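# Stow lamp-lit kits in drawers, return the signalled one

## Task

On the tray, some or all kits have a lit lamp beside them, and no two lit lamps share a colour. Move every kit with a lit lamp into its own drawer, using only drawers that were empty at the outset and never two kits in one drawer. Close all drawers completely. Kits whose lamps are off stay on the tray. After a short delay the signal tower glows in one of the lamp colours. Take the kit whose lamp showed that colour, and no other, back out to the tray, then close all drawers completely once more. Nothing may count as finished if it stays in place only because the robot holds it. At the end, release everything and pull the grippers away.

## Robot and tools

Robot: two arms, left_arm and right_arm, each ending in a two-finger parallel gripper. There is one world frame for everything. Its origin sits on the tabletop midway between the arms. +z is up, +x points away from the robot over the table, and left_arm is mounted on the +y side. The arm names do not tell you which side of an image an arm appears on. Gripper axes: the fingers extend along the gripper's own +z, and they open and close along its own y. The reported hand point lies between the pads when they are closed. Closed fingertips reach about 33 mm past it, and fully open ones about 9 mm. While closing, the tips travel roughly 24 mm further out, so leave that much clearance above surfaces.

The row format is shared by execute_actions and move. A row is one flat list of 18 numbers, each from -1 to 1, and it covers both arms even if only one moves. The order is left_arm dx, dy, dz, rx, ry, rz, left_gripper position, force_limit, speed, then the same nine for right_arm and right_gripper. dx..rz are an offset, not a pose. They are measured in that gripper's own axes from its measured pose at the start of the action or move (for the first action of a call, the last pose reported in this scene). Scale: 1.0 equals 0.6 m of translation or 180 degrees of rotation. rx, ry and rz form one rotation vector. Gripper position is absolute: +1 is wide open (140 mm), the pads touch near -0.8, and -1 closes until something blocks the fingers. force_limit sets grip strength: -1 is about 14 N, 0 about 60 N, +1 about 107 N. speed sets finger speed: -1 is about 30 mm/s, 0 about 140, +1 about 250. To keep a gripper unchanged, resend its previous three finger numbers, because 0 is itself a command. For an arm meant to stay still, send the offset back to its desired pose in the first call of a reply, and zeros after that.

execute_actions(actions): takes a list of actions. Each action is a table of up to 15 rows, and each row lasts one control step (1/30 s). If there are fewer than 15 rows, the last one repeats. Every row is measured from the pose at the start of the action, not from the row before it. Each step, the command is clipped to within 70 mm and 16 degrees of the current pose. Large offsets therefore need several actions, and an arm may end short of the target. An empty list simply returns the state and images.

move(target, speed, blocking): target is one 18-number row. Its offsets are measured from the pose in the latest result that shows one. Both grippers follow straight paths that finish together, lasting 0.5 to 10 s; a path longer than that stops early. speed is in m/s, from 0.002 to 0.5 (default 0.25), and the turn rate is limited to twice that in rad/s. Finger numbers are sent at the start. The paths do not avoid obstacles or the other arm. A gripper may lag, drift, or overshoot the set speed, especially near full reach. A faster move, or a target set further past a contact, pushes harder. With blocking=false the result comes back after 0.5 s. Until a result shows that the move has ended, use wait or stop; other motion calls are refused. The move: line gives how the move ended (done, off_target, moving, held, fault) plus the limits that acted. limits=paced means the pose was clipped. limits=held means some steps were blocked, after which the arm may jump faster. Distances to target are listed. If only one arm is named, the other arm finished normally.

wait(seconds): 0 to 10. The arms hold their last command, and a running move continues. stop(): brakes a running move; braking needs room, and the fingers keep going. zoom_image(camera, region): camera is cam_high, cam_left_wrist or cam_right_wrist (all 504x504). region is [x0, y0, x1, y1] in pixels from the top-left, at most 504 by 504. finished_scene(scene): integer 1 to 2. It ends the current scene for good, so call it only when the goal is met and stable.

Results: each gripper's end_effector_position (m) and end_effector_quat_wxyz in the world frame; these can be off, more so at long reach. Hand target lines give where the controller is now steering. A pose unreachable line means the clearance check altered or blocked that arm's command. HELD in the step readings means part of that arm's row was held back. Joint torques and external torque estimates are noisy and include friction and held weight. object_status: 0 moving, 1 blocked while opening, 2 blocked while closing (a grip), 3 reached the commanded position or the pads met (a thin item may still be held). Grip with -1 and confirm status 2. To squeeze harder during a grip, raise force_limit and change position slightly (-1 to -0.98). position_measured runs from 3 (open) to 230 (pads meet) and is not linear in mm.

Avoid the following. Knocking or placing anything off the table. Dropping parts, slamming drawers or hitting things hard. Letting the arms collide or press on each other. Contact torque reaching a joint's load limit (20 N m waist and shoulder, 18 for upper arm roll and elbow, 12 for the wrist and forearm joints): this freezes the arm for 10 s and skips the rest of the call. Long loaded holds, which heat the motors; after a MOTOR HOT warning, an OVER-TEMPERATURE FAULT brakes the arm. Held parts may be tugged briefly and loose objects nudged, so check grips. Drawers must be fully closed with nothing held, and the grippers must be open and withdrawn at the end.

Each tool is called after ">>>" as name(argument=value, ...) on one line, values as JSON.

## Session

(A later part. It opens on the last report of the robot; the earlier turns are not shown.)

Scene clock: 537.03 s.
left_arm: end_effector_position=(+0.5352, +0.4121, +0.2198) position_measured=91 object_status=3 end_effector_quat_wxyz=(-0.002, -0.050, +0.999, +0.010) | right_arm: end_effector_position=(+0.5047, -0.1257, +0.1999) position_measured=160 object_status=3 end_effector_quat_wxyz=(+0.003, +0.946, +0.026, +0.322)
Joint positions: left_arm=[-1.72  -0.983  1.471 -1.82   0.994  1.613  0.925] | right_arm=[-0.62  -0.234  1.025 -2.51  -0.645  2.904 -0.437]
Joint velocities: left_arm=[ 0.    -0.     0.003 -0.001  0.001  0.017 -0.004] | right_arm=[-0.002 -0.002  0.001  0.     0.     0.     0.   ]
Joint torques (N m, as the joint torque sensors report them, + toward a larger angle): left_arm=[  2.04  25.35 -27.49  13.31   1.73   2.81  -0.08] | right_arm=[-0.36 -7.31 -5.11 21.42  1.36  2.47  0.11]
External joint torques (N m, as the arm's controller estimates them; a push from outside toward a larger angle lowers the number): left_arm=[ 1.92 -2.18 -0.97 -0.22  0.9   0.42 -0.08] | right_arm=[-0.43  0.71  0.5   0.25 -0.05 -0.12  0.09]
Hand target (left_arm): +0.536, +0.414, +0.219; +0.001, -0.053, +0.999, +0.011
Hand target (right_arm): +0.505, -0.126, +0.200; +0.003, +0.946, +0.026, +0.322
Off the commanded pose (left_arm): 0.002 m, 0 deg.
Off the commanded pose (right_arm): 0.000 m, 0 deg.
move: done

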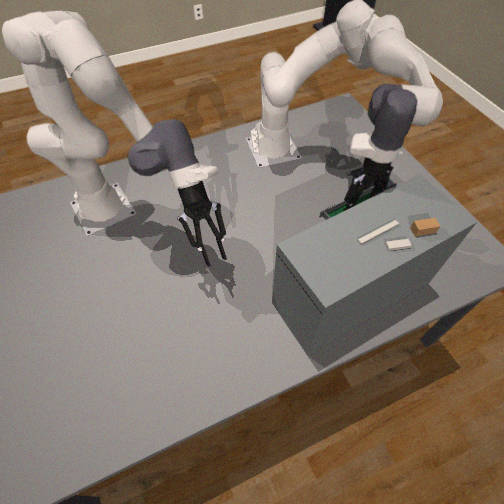

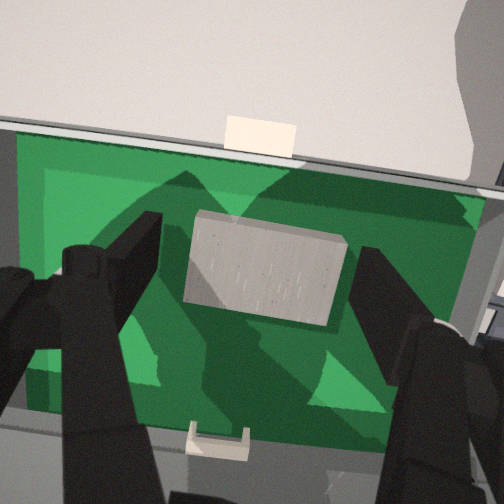

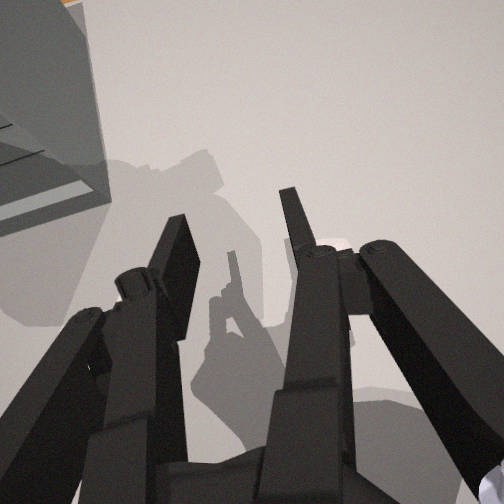

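>>> move(target=[-0.005,0.003,0.002,0,0,0,0.3,0,-0.3,0,0,0,0,0,0,-0.25,0.3,0])

>>> move(target=[0,0,0,0,0,0,-1,0,-0.3,0,0,0,0,0,0,-0.25,0.3,0])

>>> move(target=[0.03,0,-0.1,0,0,0,-1,0,-0.3,0,0,0,0,0,0,-0.25,0.3,0], speed=0.1)

>>> move(target=[0.03,0.46,0,0,0,0.02,-1,0,-0.3,0,0,0,0,0,0,-0.25,0.3,0])

>>> move(target=[0,0,0.3,0,0,0,-1,0,-0.3,0,0,0,0,0,0,-0.25,0.3,0], speed=0.2)

Scene clock: 541.40 s.
left_arm: end_effector_position=(+0.5375, +0.4137, +0.2190) position_measured=91 object_status=3 end_effector_quat_wxyz=(-0.001, -0.052, +0.999, +0.009) | right_arm: end_effector_position=(+0.5047, -0.1257, +0.1999) position_measured=160 object_status=3 end_effector_quat_wxyz=(+0.003, +0.946, +0.026, +0.322)
Joint positions: left_arm=[-1.723 -0.983  1.477 -1.813  0.994  1.615  0.926] | right_arm=[-0.62  -0.234  1.025 -2.51  -0.645  2.904 -0.437]
Joint velocities: left_arm=[-0.002  0.     0.002  0.001 -0.001  0.001  0.005] | right_arm=[-0.001 -0.002 -0.    -0.001  0.001  0.001 -0.001]
Joint torques (N m, as the joint torque sensors report them, + toward a larger angle): left_arm=[ -1.18  25.17 -27.71  14.47   1.08   2.16   0.32] | right_arm=[-0.31 -7.35 -4.76 21.61  1.39  2.46  0.12]
External joint torques (N m, as the arm's controller estimates them; a push from outside toward a larger angle lowers the number): left_arm=[-1.21 -2.69 -1.07  0.97  0.25 -0.26  0.32] | right_arm=[-0.27  0.67  0.95  0.51 -0.03 -0.11  0.1 ]
Hand target (left_arm): +0.538, +0.414, +0.219; -0.002, -0.050, +0.999, +0.010
Hand target (right_arm): +0.505, -0.126, +0.200; +0.003, +0.946, +0.026, +0.322
Off the commanded pose (left_arm): 0.001 m, 0 deg.
Off the commanded pose (right_arm): 0.000 m, 0 deg.
move: done

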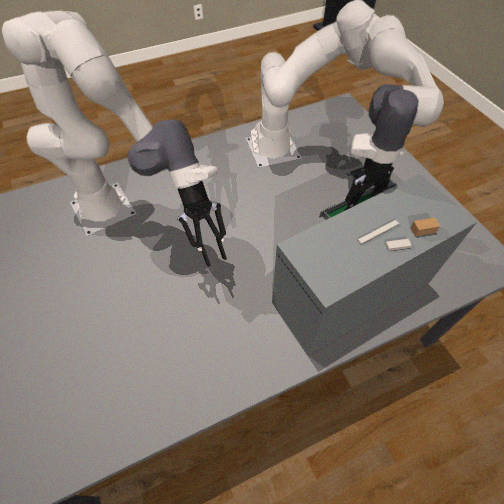

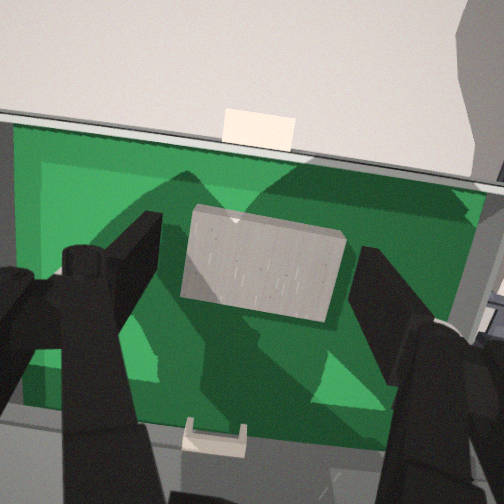

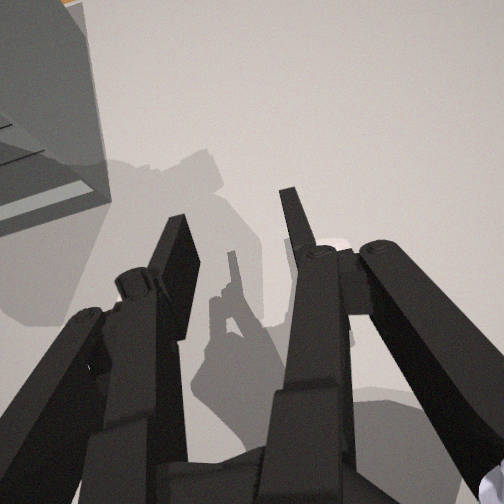

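Scene clock: 541.90 s.
left_arm: end_effector_position=(+0.5376, +0.4135, +0.2193) position_measured=132 object_status=2 end_effector_quat_wxyz=(-0.001, -0.052, +0.999, +0.009) | right_arm: end_effector_position=(+0.5047, -0.1257, +0.1999) position_measured=160 object_status=3 end_effector_quat_wxyz=(+0.003, +0.946, +0.026, +0.322)
Joint positions: left_arm=[-1.723 -0.983  1.477 -1.813  0.994  1.616  0.926] | right_arm=[-0.62  -0.234  1.025 -2.51  -0.645  2.904 -0.437]
Joint velocities: left_arm=[ 0.001  0.001 -0.     0.001 -0.    -0.     0.001] | right_arm=[ 0.001  0.001 -0.002  0.    -0.    -0.    -0.   ]
Joint torques (N m, as the joint torque sensors report them, + toward a larger angle): left_arm=[  0.08  24.95 -28.35  13.18   0.67   2.41   0.14] | right_arm=[-0.52 -7.21 -4.76 21.47  1.34  2.47  0.15]
External joint torques (N m, as the arm's controller estimates them; a push from outside toward a larger angle lowers the number): left_arm=[ 0.06 -2.92 -1.7  -0.33 -0.16 -0.01  0.14] | right_arm=[-0.53  0.74  0.91  0.39 -0.07 -0.1   0.13]
Hand target (left_arm): +0.537, +0.414, +0.219; -0.001, -0.052, +0.999, +0.009
Hand target (right_arm): +0.505, -0.126, +0.200; +0.003, +0.946, +0.026, +0.322
Off the commanded pose (left_arm): 0.000 m, 0 deg.
Off the commanded pose (right_arm): 0.000 m, 0 deg.
move: done

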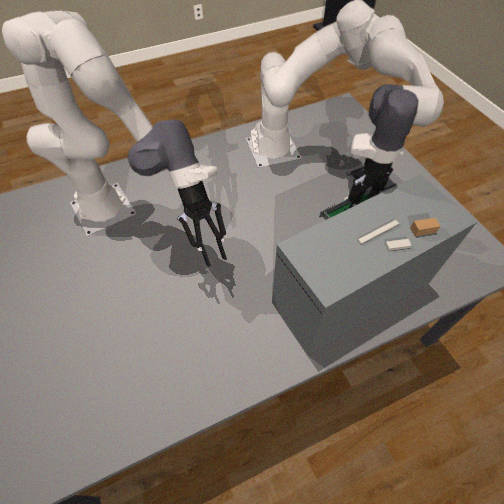

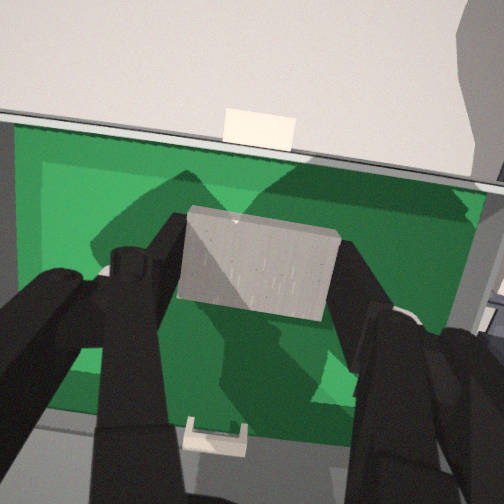

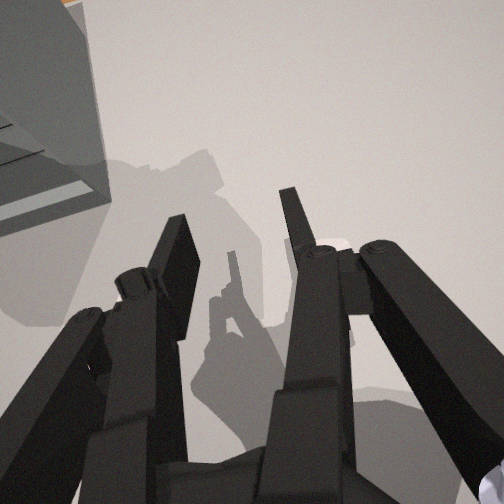

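Scene clock: 543.03 s.
left_arm: end_effector_position=(+0.5208, +0.4106, +0.2780) position_measured=132 object_status=2 end_effector_quat_wxyz=(+0.000, -0.053, +0.999, +0.011) | right_arm: end_effector_position=(+0.5047, -0.1257, +0.1999) position_measured=160 object_status=3 end_effector_quat_wxyz=(+0.003, +0.946, +0.026, +0.322)
Joint positions: left_arm=[-1.683 -0.939  1.37  -1.778  0.93   1.523  0.934] | right_arm=[-0.62  -0.234  1.025 -2.51  -0.645  2.904 -0.437]
Joint velocities: left_arm=[ 0.    -0.001 -0.003  0.    -0.001 -0.012  0.002] | right_arm=[ 0.002 -0.    -0.     0.001  0.     0.     0.001]
Joint torques (N m, as the joint torque sensors report them, + toward a larger angle): left_arm=[  2.02  23.12 -28.41  15.82  -0.32   2.     0.24] | right_arm=[-0.53 -7.17 -4.91 21.56  1.37  2.51  0.16]
External joint torques (N m, as the arm's controller estimates them; a push from outside toward a larger angle lowers the number): left_arm=[ 1.95 -2.31 -3.11  1.66 -1.16 -0.41  0.24] | right_arm=[-0.59  0.8   0.71  0.43 -0.03 -0.08  0.14]
Hand target (left_arm): +0.520, +0.411, +0.279; -0.001, -0.052, +0.999, +0.009
Hand target (right_arm): +0.505, -0.126, +0.200; +0.003, +0.946, +0.026, +0.322
Off the commanded pose (left_arm): 0.002 m, 0 deg.
Off the commanded pose (right_arm): 0.000 m, 0 deg.
move: done

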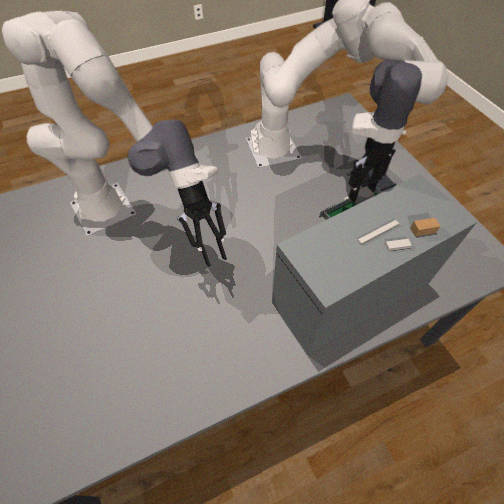

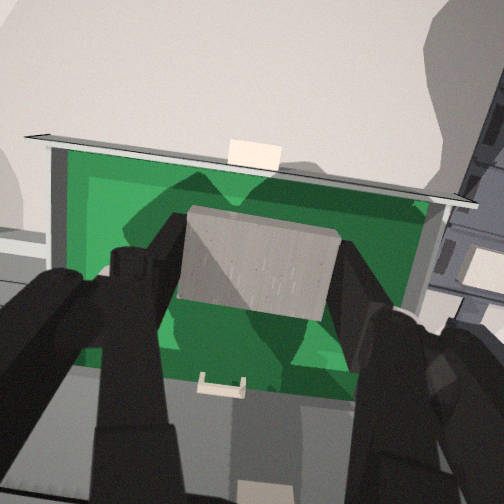

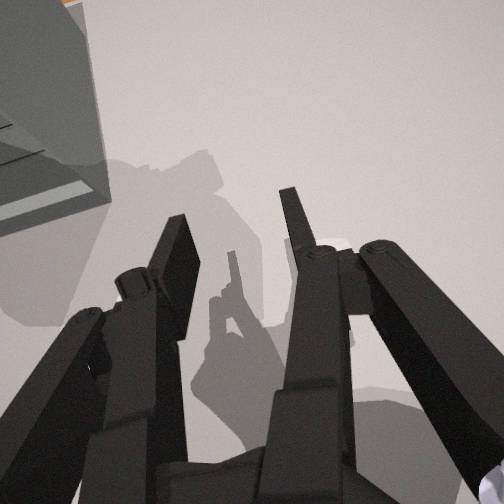

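Scene clock: 545.10 s.
left_arm: end_effector_position=(+0.4733, +0.6851, +0.2781) position_measured=132 object_status=2 end_effector_quat_wxyz=(-0.005, -0.030, +0.999, +0.010) | right_arm: end_effector_position=(+0.5047, -0.1257, +0.1999) position_measured=160 object_status=3 end_effector_quat_wxyz=(+0.003, +0.946, +0.026, +0.322)
Joint positions: left_arm=[-1.389 -1.089  1.362 -1.605  1.095  1.389  1.433] | right_arm=[-0.62  -0.234  1.025 -2.51  -0.645  2.904 -0.437]
Joint velocities: left_arm=[ 0.    -0.001  0.     0.001  0.     0.     0.031] | right_arm=[ 0.     0.001  0.001  0.001  0.001 -0.001  0.002]
Joint torques (N m, as the joint torque sensors report them, + toward a larger angle): left_arm=[ -1.41  30.29 -29.24  11.63   1.29   2.01   0.11] | right_arm=[-0.32 -7.46 -4.7  21.54  1.4   2.44  0.13]
External joint torques (N m, as the arm's controller estimates them; a push from outside toward a larger angle lowers the number): left_arm=[-1.5  -2.56 -1.9   1.62  0.42 -0.38  0.1 ] | right_arm=[-0.36  0.46  0.92  0.44 -0.01 -0.14  0.11]
Hand target (left_arm): +0.474, +0.686, +0.279; -0.006, -0.024, +1.000, +0.012
Hand target (right_arm): +0.505, -0.126, +0.200; +0.003, +0.946, +0.026, +0.322
Off the commanded pose (left_arm): 0.006 m, 1 deg.
Off the commanded pose (right_arm): 0.000 m, 0 deg.
move: off_target (left_arm)

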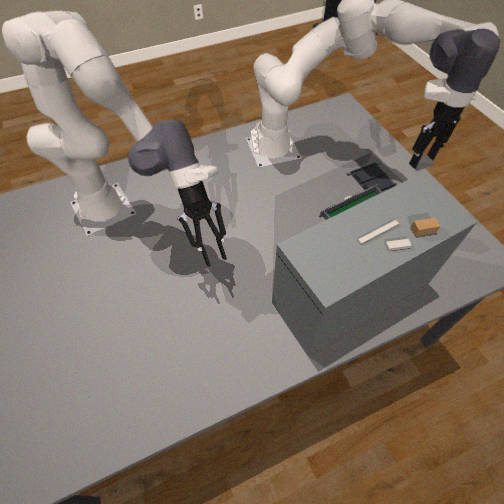

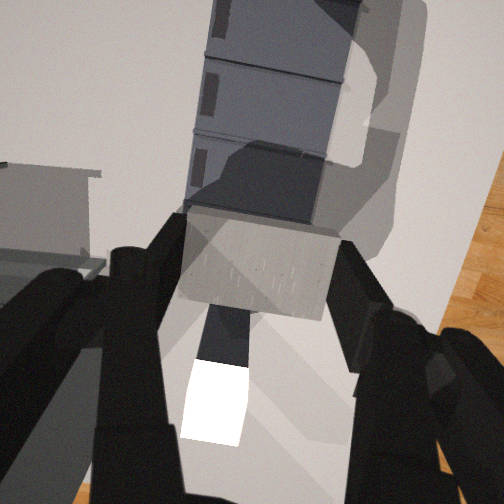

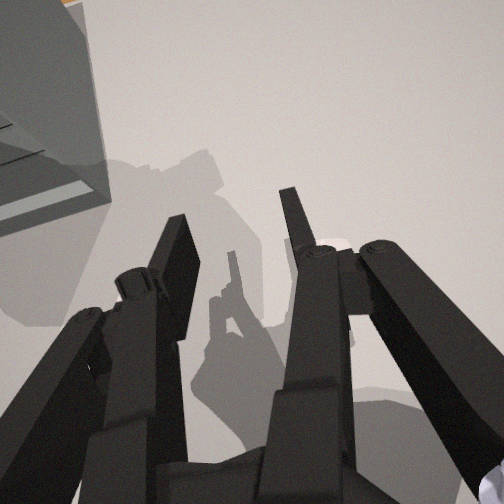

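Scene clock: 546.63 s.
left_arm: end_effector_position=(+0.4706, +0.6885, +0.0975) position_measured=132 object_status=2 end_effector_quat_wxyz=(-0.008, -0.027, +1.000, +0.011) | right_arm: end_effector_position=(+0.5047, -0.1257, +0.1999) position_measured=160 object_status=3 end_effector_quat_wxyz=(+0.003, +0.946, +0.026, +0.322)
Joint positions: left_arm=[-1.337 -1.275  1.574 -1.837  1.304  1.63   1.36 ] | right_arm=[-0.62  -0.234  1.025 -2.51  -0.645  2.904 -0.437]
Joint velocities: left_arm=[-0.001  0.    -0.     0.001  0.002  0.01  -0.013] | right_arm=[-0.    -0.001 -0.001 -0.001 -0.    -0.     0.002]
Joint torques (N m, as the joint torque sensors report them, + toward a larger angle): left_arm=[  0.94  31.06 -32.12   5.87   1.77   2.77  -0.05] | right_arm=[-0.31 -7.35 -5.01 21.45  1.37  2.43  0.13]
External joint torques (N m, as the arm's controller estimates them; a push from outside toward a larger angle lowers the number): left_arm=[ 0.97 -2.32 -1.29 -1.31  0.91  0.39 -0.05] | right_arm=[-0.33  0.64  0.64  0.37 -0.04 -0.15  0.11]
Hand target (left_arm): +0.472, +0.689, +0.098; -0.006, -0.030, +0.999, +0.013
Hand target (right_arm): +0.505, -0.126, +0.200; +0.003, +0.946, +0.026, +0.322
Off the commanded pose (left_arm): 0.001 m, 0 deg.
Off the commanded pose (right_arm): 0.000 m, 0 deg.
move: done

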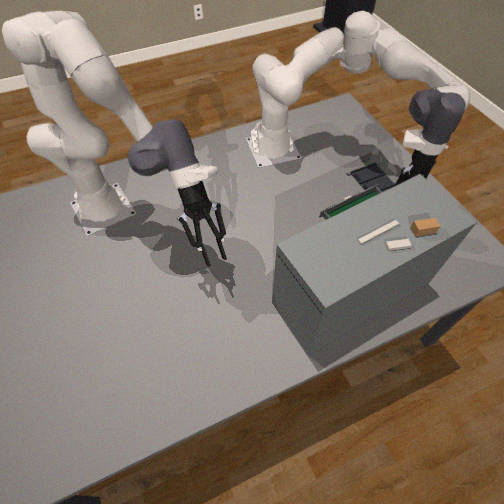

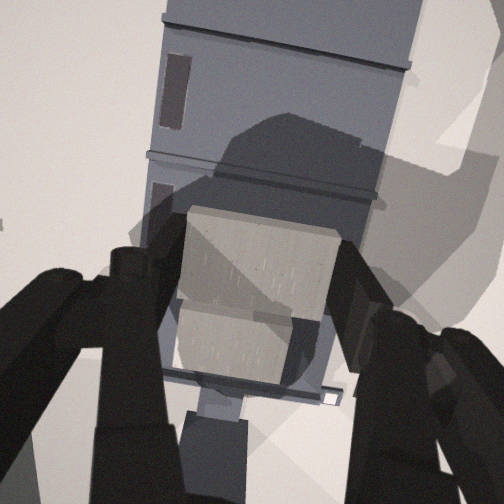

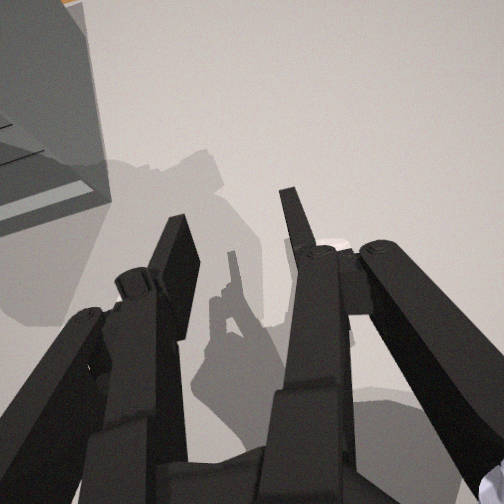

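>>> move(target=[-0.002,0,0.06,0,0,0,-1,0,-0.3,0,0,0,0,0,0,-0.25,0.3,0], speed=0.06)

>>> move(target=[0,0,0.02,0,0,0,-1,0,-0.3,0,0,0,0,0,0,-0.25,0.3,0], speed=0.02)

Scene clock: 549.57 s.
left_arm: end_effector_position=(+0.4689, +0.6903, +0.0618) position_measured=132 object_status=2 end_effector_quat_wxyz=(-0.011, -0.027, +1.000, +0.010) | right_arm: end_effector_position=(+0.5047, -0.1257, +0.1999) position_measured=160 object_status=3 end_effector_quat_wxyz=(+0.003, +0.946, +0.026, +0.322)
Joint positions: left_arm=[-1.342 -1.306  1.629 -1.848  1.345  1.672  1.355] | right_arm=[-0.62  -0.234  1.025 -2.51  -0.645  2.904 -0.437]
Joint velocities: left_arm=[ 0.    -0.001 -0.    -0.     0.004  0.013 -0.003] | right_arm=[ 0.    -0.001 -0.     0.001  0.     0.001  0.   ]
Joint torques (N m, as the joint torque sensors report them, + toward a larger angle): left_arm=[ -0.99  30.16 -31.54   5.31   1.74   2.83  -0.06] | right_arm=[-0.57 -7.22 -5.1  21.52  1.39  2.49  0.12]
External joint torques (N m, as the arm's controller estimates them; a push from outside toward a larger angle lowers the number): left_arm=[-1.05 -3.54 -0.68 -1.09  0.91  0.48 -0.06] | right_arm=[-0.6   0.77  0.56  0.38 -0.02 -0.09  0.1 ]
Hand target (left_arm): +0.471, +0.689, +0.061; -0.008, -0.027, +1.000, +0.011
Hand target (right_arm): +0.505, -0.126, +0.200; +0.003, +0.946, +0.026, +0.322
Off the commanded pose (left_arm): 0.003 m, 0 deg.
Off the commanded pose (right_arm): 0.000 m, 0 deg.
move: done

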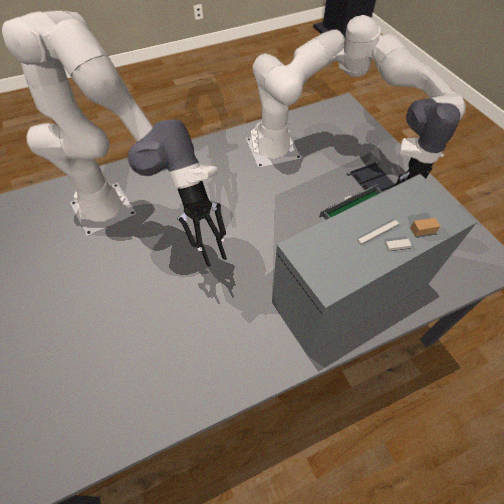

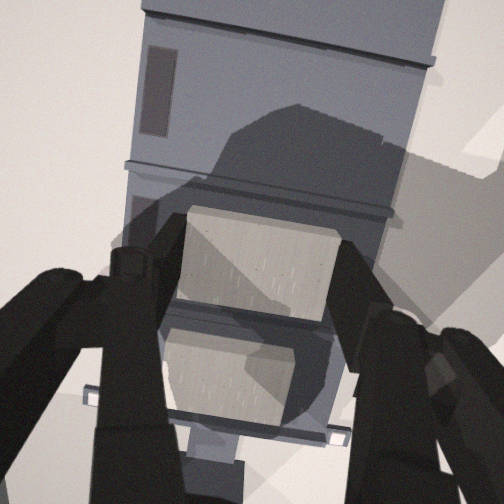

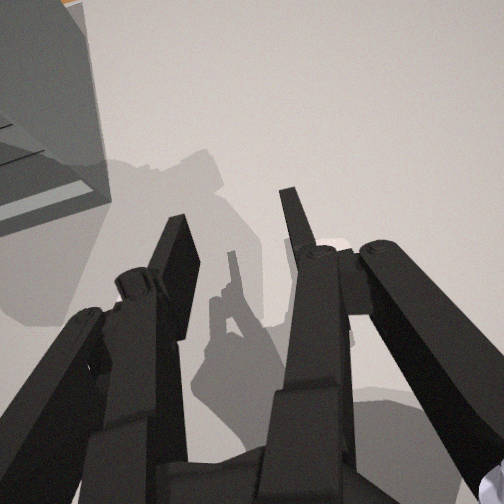

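Scene clock: 550.40 s.
left_arm: end_effector_position=(+0.4668, +0.6917, +0.0506) position_measured=132 object_status=2 end_effector_quat_wxyz=(-0.013, -0.028, +0.999, +0.009) | right_arm: end_effector_position=(+0.5047, -0.1257, +0.1999) position_measured=160 object_status=3 end_effector_quat_wxyz=(+0.003, +0.946, +0.026, +0.322)
Joint positions: left_arm=[-1.342 -1.314  1.648 -1.85   1.355  1.684  1.355] | right_arm=[-0.62  -0.234  1.025 -2.51  -0.645  2.904 -0.437]
Joint velocities: left_arm=[ 0.001 -0.     0.001 -0.     0.002  0.009  0.   ] | right_arm=[-0.001  0.     0.001  0.001  0.     0.    -0.001]
Joint torques (N m, as the joint torque sensors report them, + toward a larger angle): left_arm=[ -0.96  30.33 -31.72   4.66   1.92   2.85  -0.09] | right_arm=[-0.48 -7.42 -5.08 21.37  1.4   2.48  0.1 ]
External joint torques (N m, as the arm's controller estimates them; a push from outside toward a larger angle lowers the number): left_arm=[-1.17 -3.63 -0.78 -1.67  1.08  0.5  -0.09] | right_arm=[-0.53  0.59  0.56  0.22 -0.02 -0.1   0.09]
Hand target (left_arm): +0.469, +0.690, +0.050; -0.011, -0.027, +1.000, +0.010
Hand target (right_arm): +0.505, -0.126, +0.200; +0.003, +0.946, +0.026, +0.322
Off the commanded pose (left_arm): 0.002 m, 0 deg.
Off the commanded pose (right_arm): 0.000 m, 0 deg.
move: done

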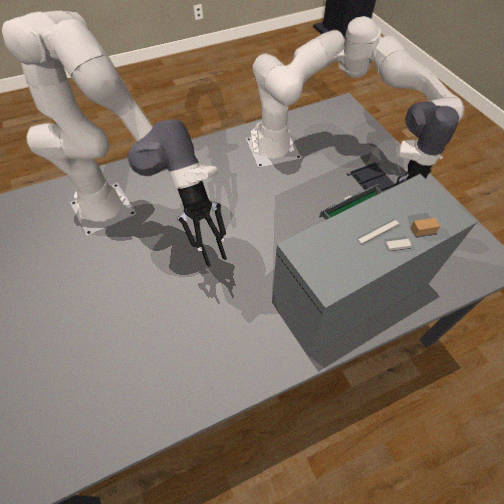

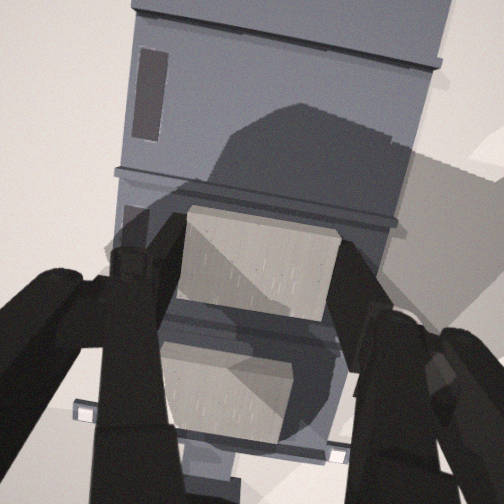

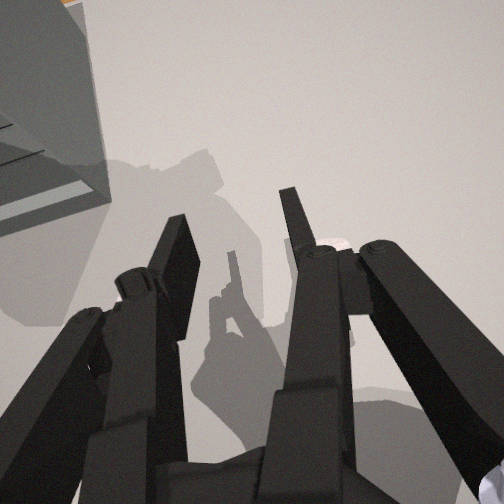

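>>> move(target=[-0.013,-0.009,0.006,0,0,0,-1,0,-0.3,0,0,0,0,0,0,-0.25,0.3,0], speed=0.02)

>>> move(target=[0,0,0,0,0,0,0.3,0,-0.3,0,0,0,0,0,0,-0.25,0.3,0])

>>> move(target=[0,0,-0.167,0,0,0,0.3,0,-0.3,0,0,0,0,0,0,-0.25,0.3,0], speed=0.15)

>>> move(target=[0.15,-0.472,-0.108,0,-0.245,-0.013,-0.25,0,-0.3,0,0,0,0,0,0,-0.25,0.3,0])

Scene clock: 555.43 s.
left_arm: end_effector_position=(+0.4737, +0.6869, +0.0491) position_measured=132 object_status=2 end_effector_quat_wxyz=(-0.013, -0.026, +1.000, +0.009) | right_arm: end_effector_position=(+0.5047, -0.1257, +0.1999) position_measured=160 object_status=3 end_effector_quat_wxyz=(+0.003, +0.946, +0.026, +0.322)
Joint positions: left_arm=[-1.365 -1.314  1.654 -1.836  1.355  1.686  1.351] | right_arm=[-0.62  -0.234  1.025 -2.51  -0.645  2.904 -0.437]
Joint velocities: left_arm=[-0.003 -0.    -0.001  0.002  0.001  0.001 -0.006] | right_arm=[ 0.002 -0.001 -0.     0.    -0.002 -0.    -0.001]
Joint torques (N m, as the joint torque sensors report them, + toward a larger angle): left_arm=[ -1.86  30.1  -30.35   8.07   1.27   2.81  -0.04] | right_arm=[-0.52 -7.19 -5.16 21.43  1.39  2.45  0.1 ]
External joint torques (N m, as the arm's controller estimates them; a push from outside toward a larger angle lowers the number): left_arm=[-1.74 -4.26  0.66  1.93  0.45  0.46 -0.04] | right_arm=[-0.57  0.8   0.47  0.3  -0.02 -0.14  0.09]
Hand target (left_arm): +0.475, +0.687, +0.047; -0.013, -0.028, +0.999, +0.009
Hand target (right_arm): +0.505, -0.126, +0.200; +0.003, +0.946, +0.026, +0.322
Off the commanded pose (left_arm): 0.003 m, 0 deg.
Off the commanded pose (right_arm): 0.000 m, 0 deg.
move: done

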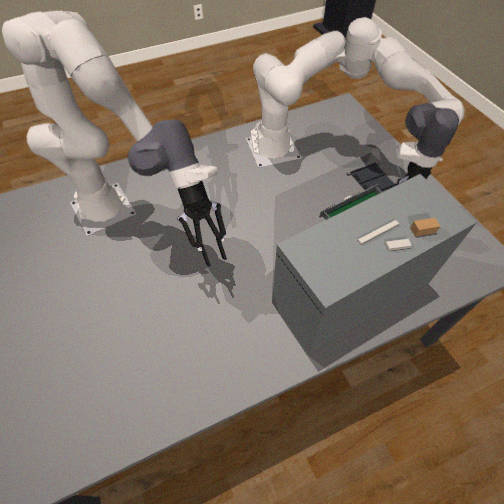

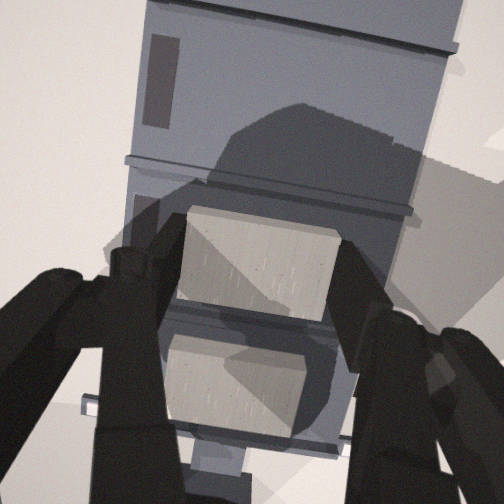

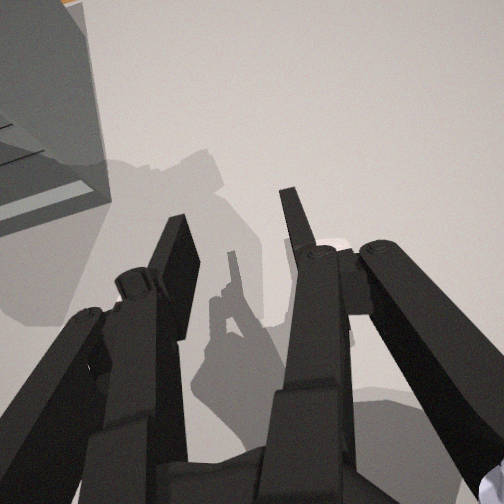

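Scene clock: 555.93 s.
left_arm: end_effector_position=(+0.4737, +0.6869, +0.0491) position_measured=91 object_status=3 end_effector_quat_wxyz=(-0.013, -0.026, +1.000, +0.009) | right_arm: end_effector_position=(+0.5047, -0.1257, +0.1999) position_measured=160 object_status=3 end_effector_quat_wxyz=(+0.003, +0.946, +0.026, +0.322)
Joint positions: left_arm=[-1.365 -1.314  1.654 -1.836  1.355  1.686  1.351] | right_arm=[-0.62  -0.234  1.025 -2.51  -0.645  2.904 -0.437]
Joint velocities: left_arm=[ 0.001 -0.001  0.    -0.     0.001  0.    -0.001] | right_arm=[-0.002  0.    -0.001  0.002  0.     0.     0.001]
Joint torques (N m, as the joint torque sensors report them, + toward a larger angle): left_arm=[  0.3   31.78 -32.08   6.4    0.77   2.32   0.08] | right_arm=[-0.51 -7.42 -4.99 21.49  1.4   2.44  0.13]
External joint torques (N m, as the arm's controller estimates them; a push from outside toward a larger angle lowers the number): left_arm=[ 0.34 -2.55 -1.09  0.19 -0.06 -0.04  0.08] | right_arm=[-0.41  0.5   0.79  0.34 -0.02 -0.13  0.11]
Hand target (left_arm): +0.474, +0.687, +0.049; -0.013, -0.026, +1.000, +0.009
Hand target (right_arm): +0.505, -0.126, +0.200; +0.003, +0.946, +0.026, +0.322
Off the commanded pose (left_arm): 0.000 m, 0 deg.
Off the commanded pose (right_arm): 0.000 m, 0 deg.
move: done

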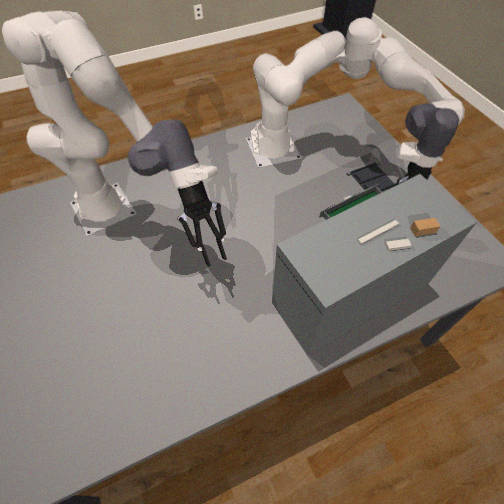

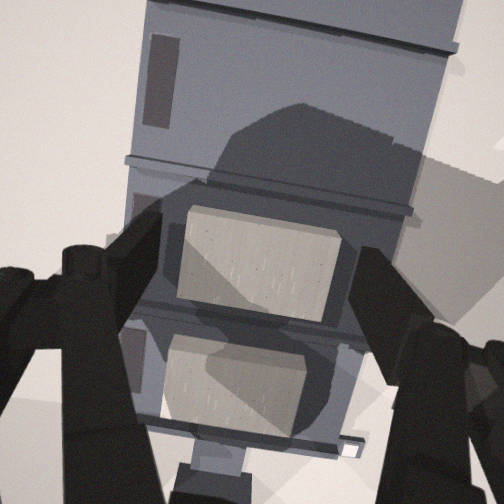

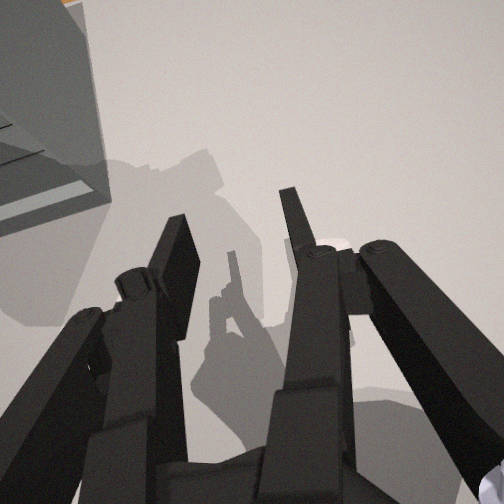

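Scene clock: 557.17 s.
left_arm: end_effector_position=(+0.4768, +0.6869, +0.1493) position_measured=91 object_status=3 end_effector_quat_wxyz=(-0.011, -0.029, +0.999, +0.010) | right_arm: end_effector_position=(+0.5047, -0.1257, +0.1999) position_measured=160 object_status=3 end_effector_quat_wxyz=(+0.003, +0.946, +0.026, +0.322)
Joint positions: left_arm=[-1.364 -1.218  1.512 -1.77   1.23   1.561  1.378] | right_arm=[-0.62  -0.234  1.025 -2.51  -0.645  2.904 -0.437]
Joint velocities: left_arm=[ 0.001 -0.     0.     0.002 -0.    -0.012  0.006] | right_arm=[ 0.    -0.002 -0.001  0.     0.001 -0.    -0.001]
Joint torques (N m, as the joint torque sensors report them, + toward a larger angle): left_arm=[  0.37  30.47 -32.79  10.04  -0.34   1.89   0.24] | right_arm=[-0.39 -7.43 -4.79 21.28  1.41  2.46  0.12]
External joint torques (N m, as the arm's controller estimates them; a push from outside toward a larger angle lowers the number): left_arm=[ 0.32 -3.05 -2.78  1.7  -1.2  -0.48  0.24] | right_arm=[-0.37  0.56  0.9   0.19 -0.01 -0.11  0.1 ]
Hand target (left_arm): +0.476, +0.686, +0.150; -0.013, -0.026, +1.000, +0.008
Hand target (right_arm): +0.505, -0.126, +0.200; +0.003, +0.946, +0.026, +0.322
Off the commanded pose (left_arm): 0.002 m, 0 deg.
Off the commanded pose (right_arm): 0.000 m, 0 deg.
move: done

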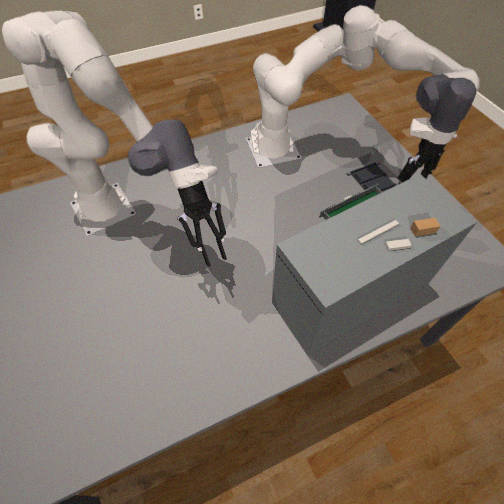

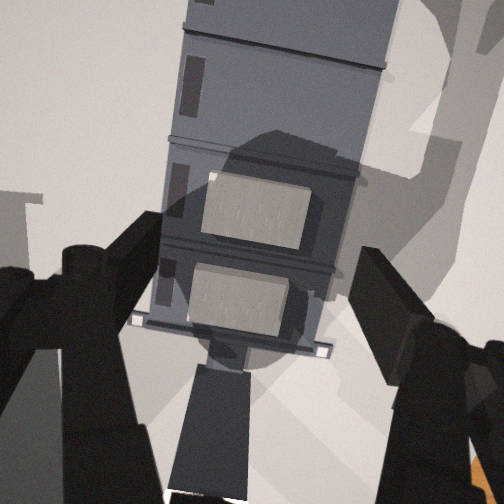

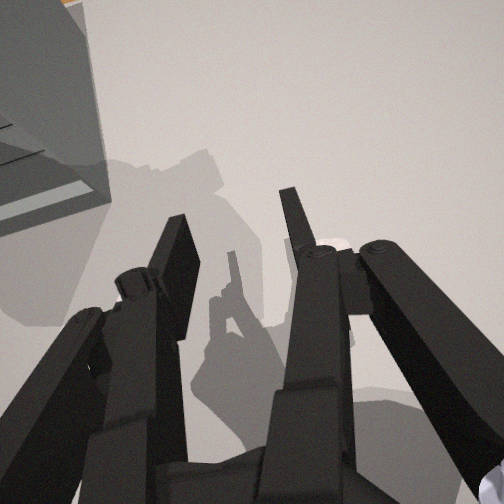

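Scene clock: 559.80 s.
left_arm: end_effector_position=(+0.4041, +0.4041, +0.2138) position_measured=160 object_status=3 end_effector_quat_wxyz=(+0.367, -0.044, +0.929, +0.018) | right_arm: end_effector_position=(+0.5047, -0.1257, +0.1999) position_measured=160 object_status=3 end_effector_quat_wxyz=(+0.003, +0.946, +0.026, +0.322)
Joint positions: left_arm=[-0.789 -1.52   1.195 -2.973  1.807  2.021  0.568] | right_arm=[-0.62  -0.234  1.025 -2.51  -0.645  2.904 -0.437]
Joint velocities: left_arm=[ 0.    -0.001 -0.001 -0.001  0.001  0.001 -0.033] | right_arm=[ 0.001  0.001  0.001  0.001 -0.    -0.    -0.001]
Joint torques (N m, as the joint torque sensors report them, + toward a larger angle): left_arm=[ -0.98  10.4  -20.09   7.67   2.24   2.32  -0.06] | right_arm=[-0.48 -7.27 -4.85 21.32  1.39  2.48  0.1 ]
External joint torques (N m, as the arm's controller estimates them; a push from outside toward a larger angle lowers the number): left_arm=[-0.99 -0.8  -2.5  -1.28  0.97 -0.37 -0.04] | right_arm=[-0.53  0.67  0.77  0.17 -0.02 -0.11  0.08]
Hand target (left_arm): +0.404, +0.403, +0.214; +0.368, -0.048, +0.928, +0.019
Hand target (right_arm): +0.505, -0.126, +0.200; +0.003, +0.946, +0.026, +0.322
Off the commanded pose (left_arm): 0.007 m, 0 deg.
Off the commanded pose (right_arm): 0.000 m, 0 deg.
move: off_target (left_arm)

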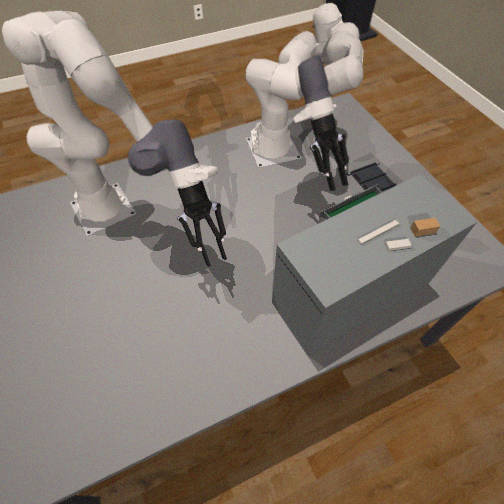

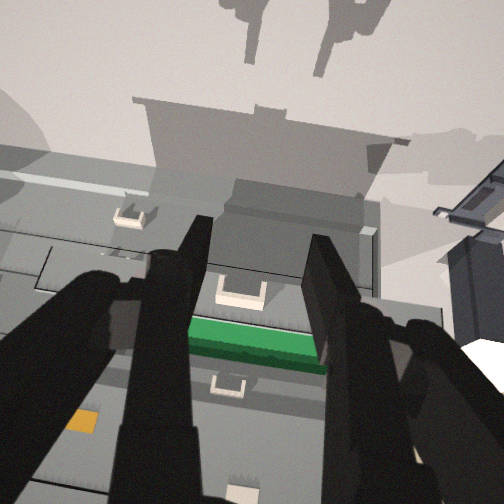

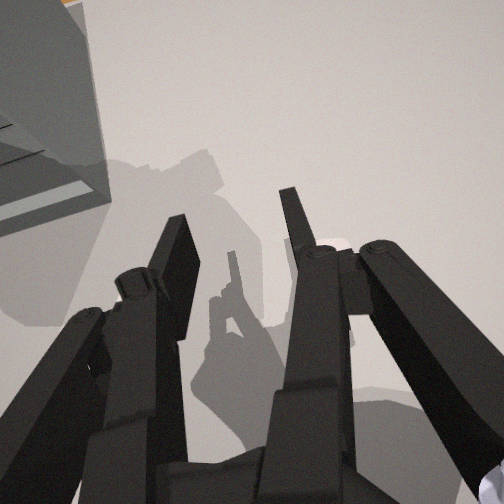

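>>> move(target=[-0.048,-0.017,0.05,0,0,0,-0.25,0,-0.3,0,0,0,0,0,0,-0.25,0.3,0], speed=0.1)

>>> move(target=[-0.18,0,0.172,0,0,0,-0.25,0,-0.3,0,0,0,0,0,0,-0.25,0.3,0], speed=0.1)

Scene clock: 562.57 s.
left_arm: end_effector_position=(+0.4461, +0.3943, +0.2131) position_measured=160 object_status=3 end_effector_quat_wxyz=(+0.368, -0.038, +0.929, +0.017) | right_arm: end_effector_position=(+0.5047, -0.1257, +0.1999) position_measured=160 object_status=3 end_effector_quat_wxyz=(+0.003, +0.946, +0.026, +0.322)
Joint positions: left_arm=[-0.967 -1.452  1.244 -2.851  1.871  2.021  0.502] | right_arm=[-0.62  -0.234  1.025 -2.51  -0.645  2.904 -0.437]
Joint velocities: left_arm=[-0.002  0.002  0.002  0.002  0.006  0.    -0.03 ] | right_arm=[ 0.001  0.001  0.001 -0.001 -0.001 -0.001  0.002]
Joint torques (N m, as the joint torque sensors report them, + toward a larger angle): left_arm=[ -1.    11.91 -20.09   9.45   2.3    2.15  -0.14] | right_arm=[-0.3  -7.28 -4.97 21.57  1.38  2.46  0.1 ]
External joint torques (N m, as the arm's controller estimates them; a push from outside toward a larger angle lowers the number): left_arm=[-0.98 -0.35  0.23  1.03  1.02 -0.44 -0.13] | right_arm=[-0.25  0.63  0.73  0.52 -0.03 -0.1   0.08]
Hand target (left_arm): +0.447, +0.396, +0.213; +0.369, -0.044, +0.928, +0.018
Hand target (right_arm): +0.505, -0.126, +0.200; +0.003, +0.946, +0.026, +0.322
Off the commanded pose (left_arm): 0.004 m, 1 deg.
Off the commanded pose (right_arm): 0.000 m, 0 deg.
move: off_target (left_arm)

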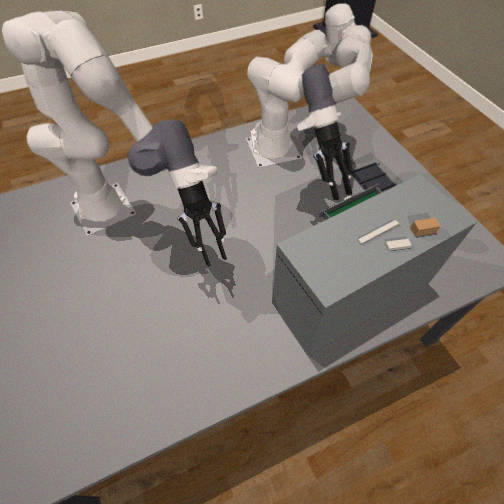

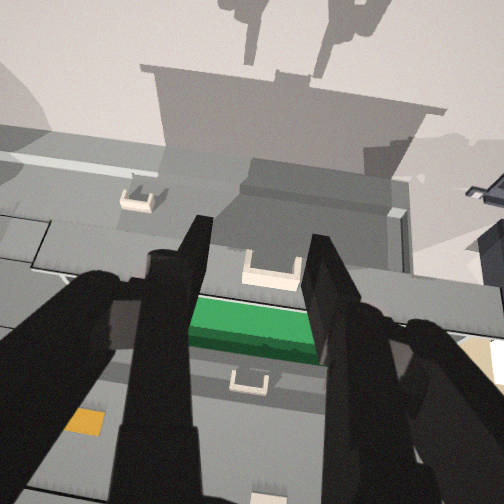

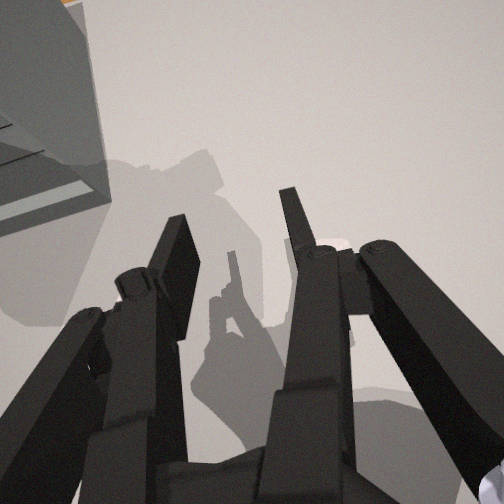

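Scene clock: 564.47 s.
left_arm: end_effector_position=(+0.5955, +0.4091, +0.2148) position_measured=160 object_status=3 end_effector_quat_wxyz=(+0.370, -0.047, +0.928, +0.019) | right_arm: end_effector_position=(+0.5047, -0.1257, +0.1999) position_measured=160 object_status=3 end_effector_quat_wxyz=(+0.003, +0.946, +0.026, +0.322)
Joint positions: left_arm=[-1.394 -1.397  1.4   -2.399  1.972  2.024  0.513] | right_arm=[-0.62  -0.234  1.025 -2.51  -0.645  2.904 -0.437]
Joint velocities: left_arm=[-0.003  0.001  0.002  0.003  0.004 -0.001  0.015] | right_arm=[-0.001 -0.    -0.001  0.    -0.     0.001 -0.002]
Joint torques (N m, as the joint torque sensors report them, + toward a larger angle): left_arm=[ -4.47  16.46 -27.97   4.59   1.38   3.67   0.24] | right_arm=[-0.59 -7.27 -5.04 21.39  1.37  2.45  0.13]
External joint torques (N m, as the arm's controller estimates them; a push from outside toward a larger angle lowers the number): left_arm=[-4.48 -3.66  0.64 -1.38  0.11  1.06  0.26] | right_arm=[-0.51  0.7   0.72  0.29 -0.04 -0.11  0.11]
Hand target (left_arm): +0.596, +0.402, +0.213; +0.370, -0.039, +0.928, +0.016
Hand target (right_arm): +0.505, -0.126, +0.200; +0.003, +0.946, +0.026, +0.322
Off the commanded pose (left_arm): 0.004 m, 1 deg.
Off the commanded pose (right_arm): 0.000 m, 0 deg.
move: off_target (left_arm)

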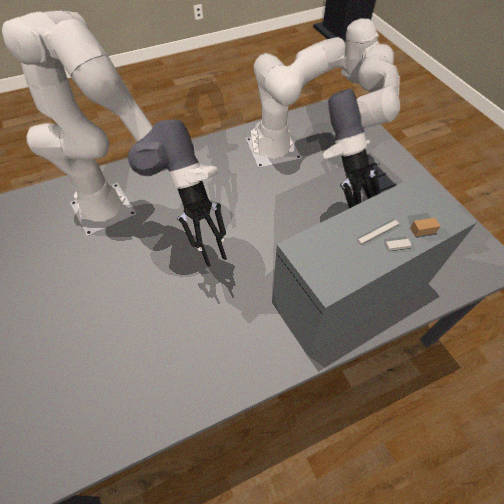

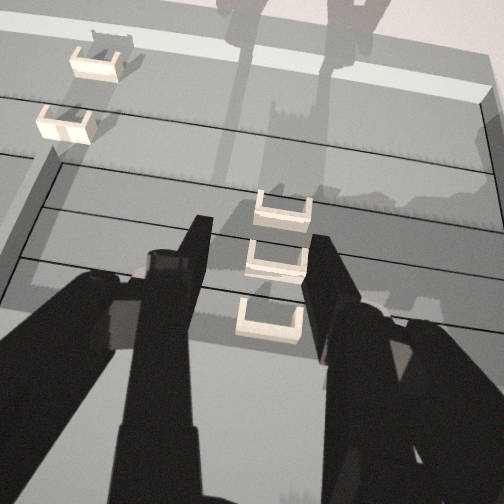

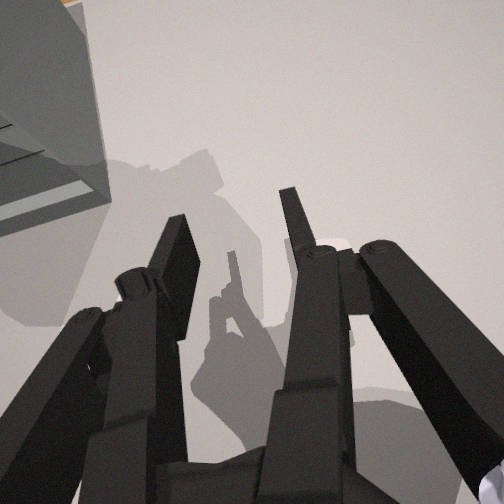

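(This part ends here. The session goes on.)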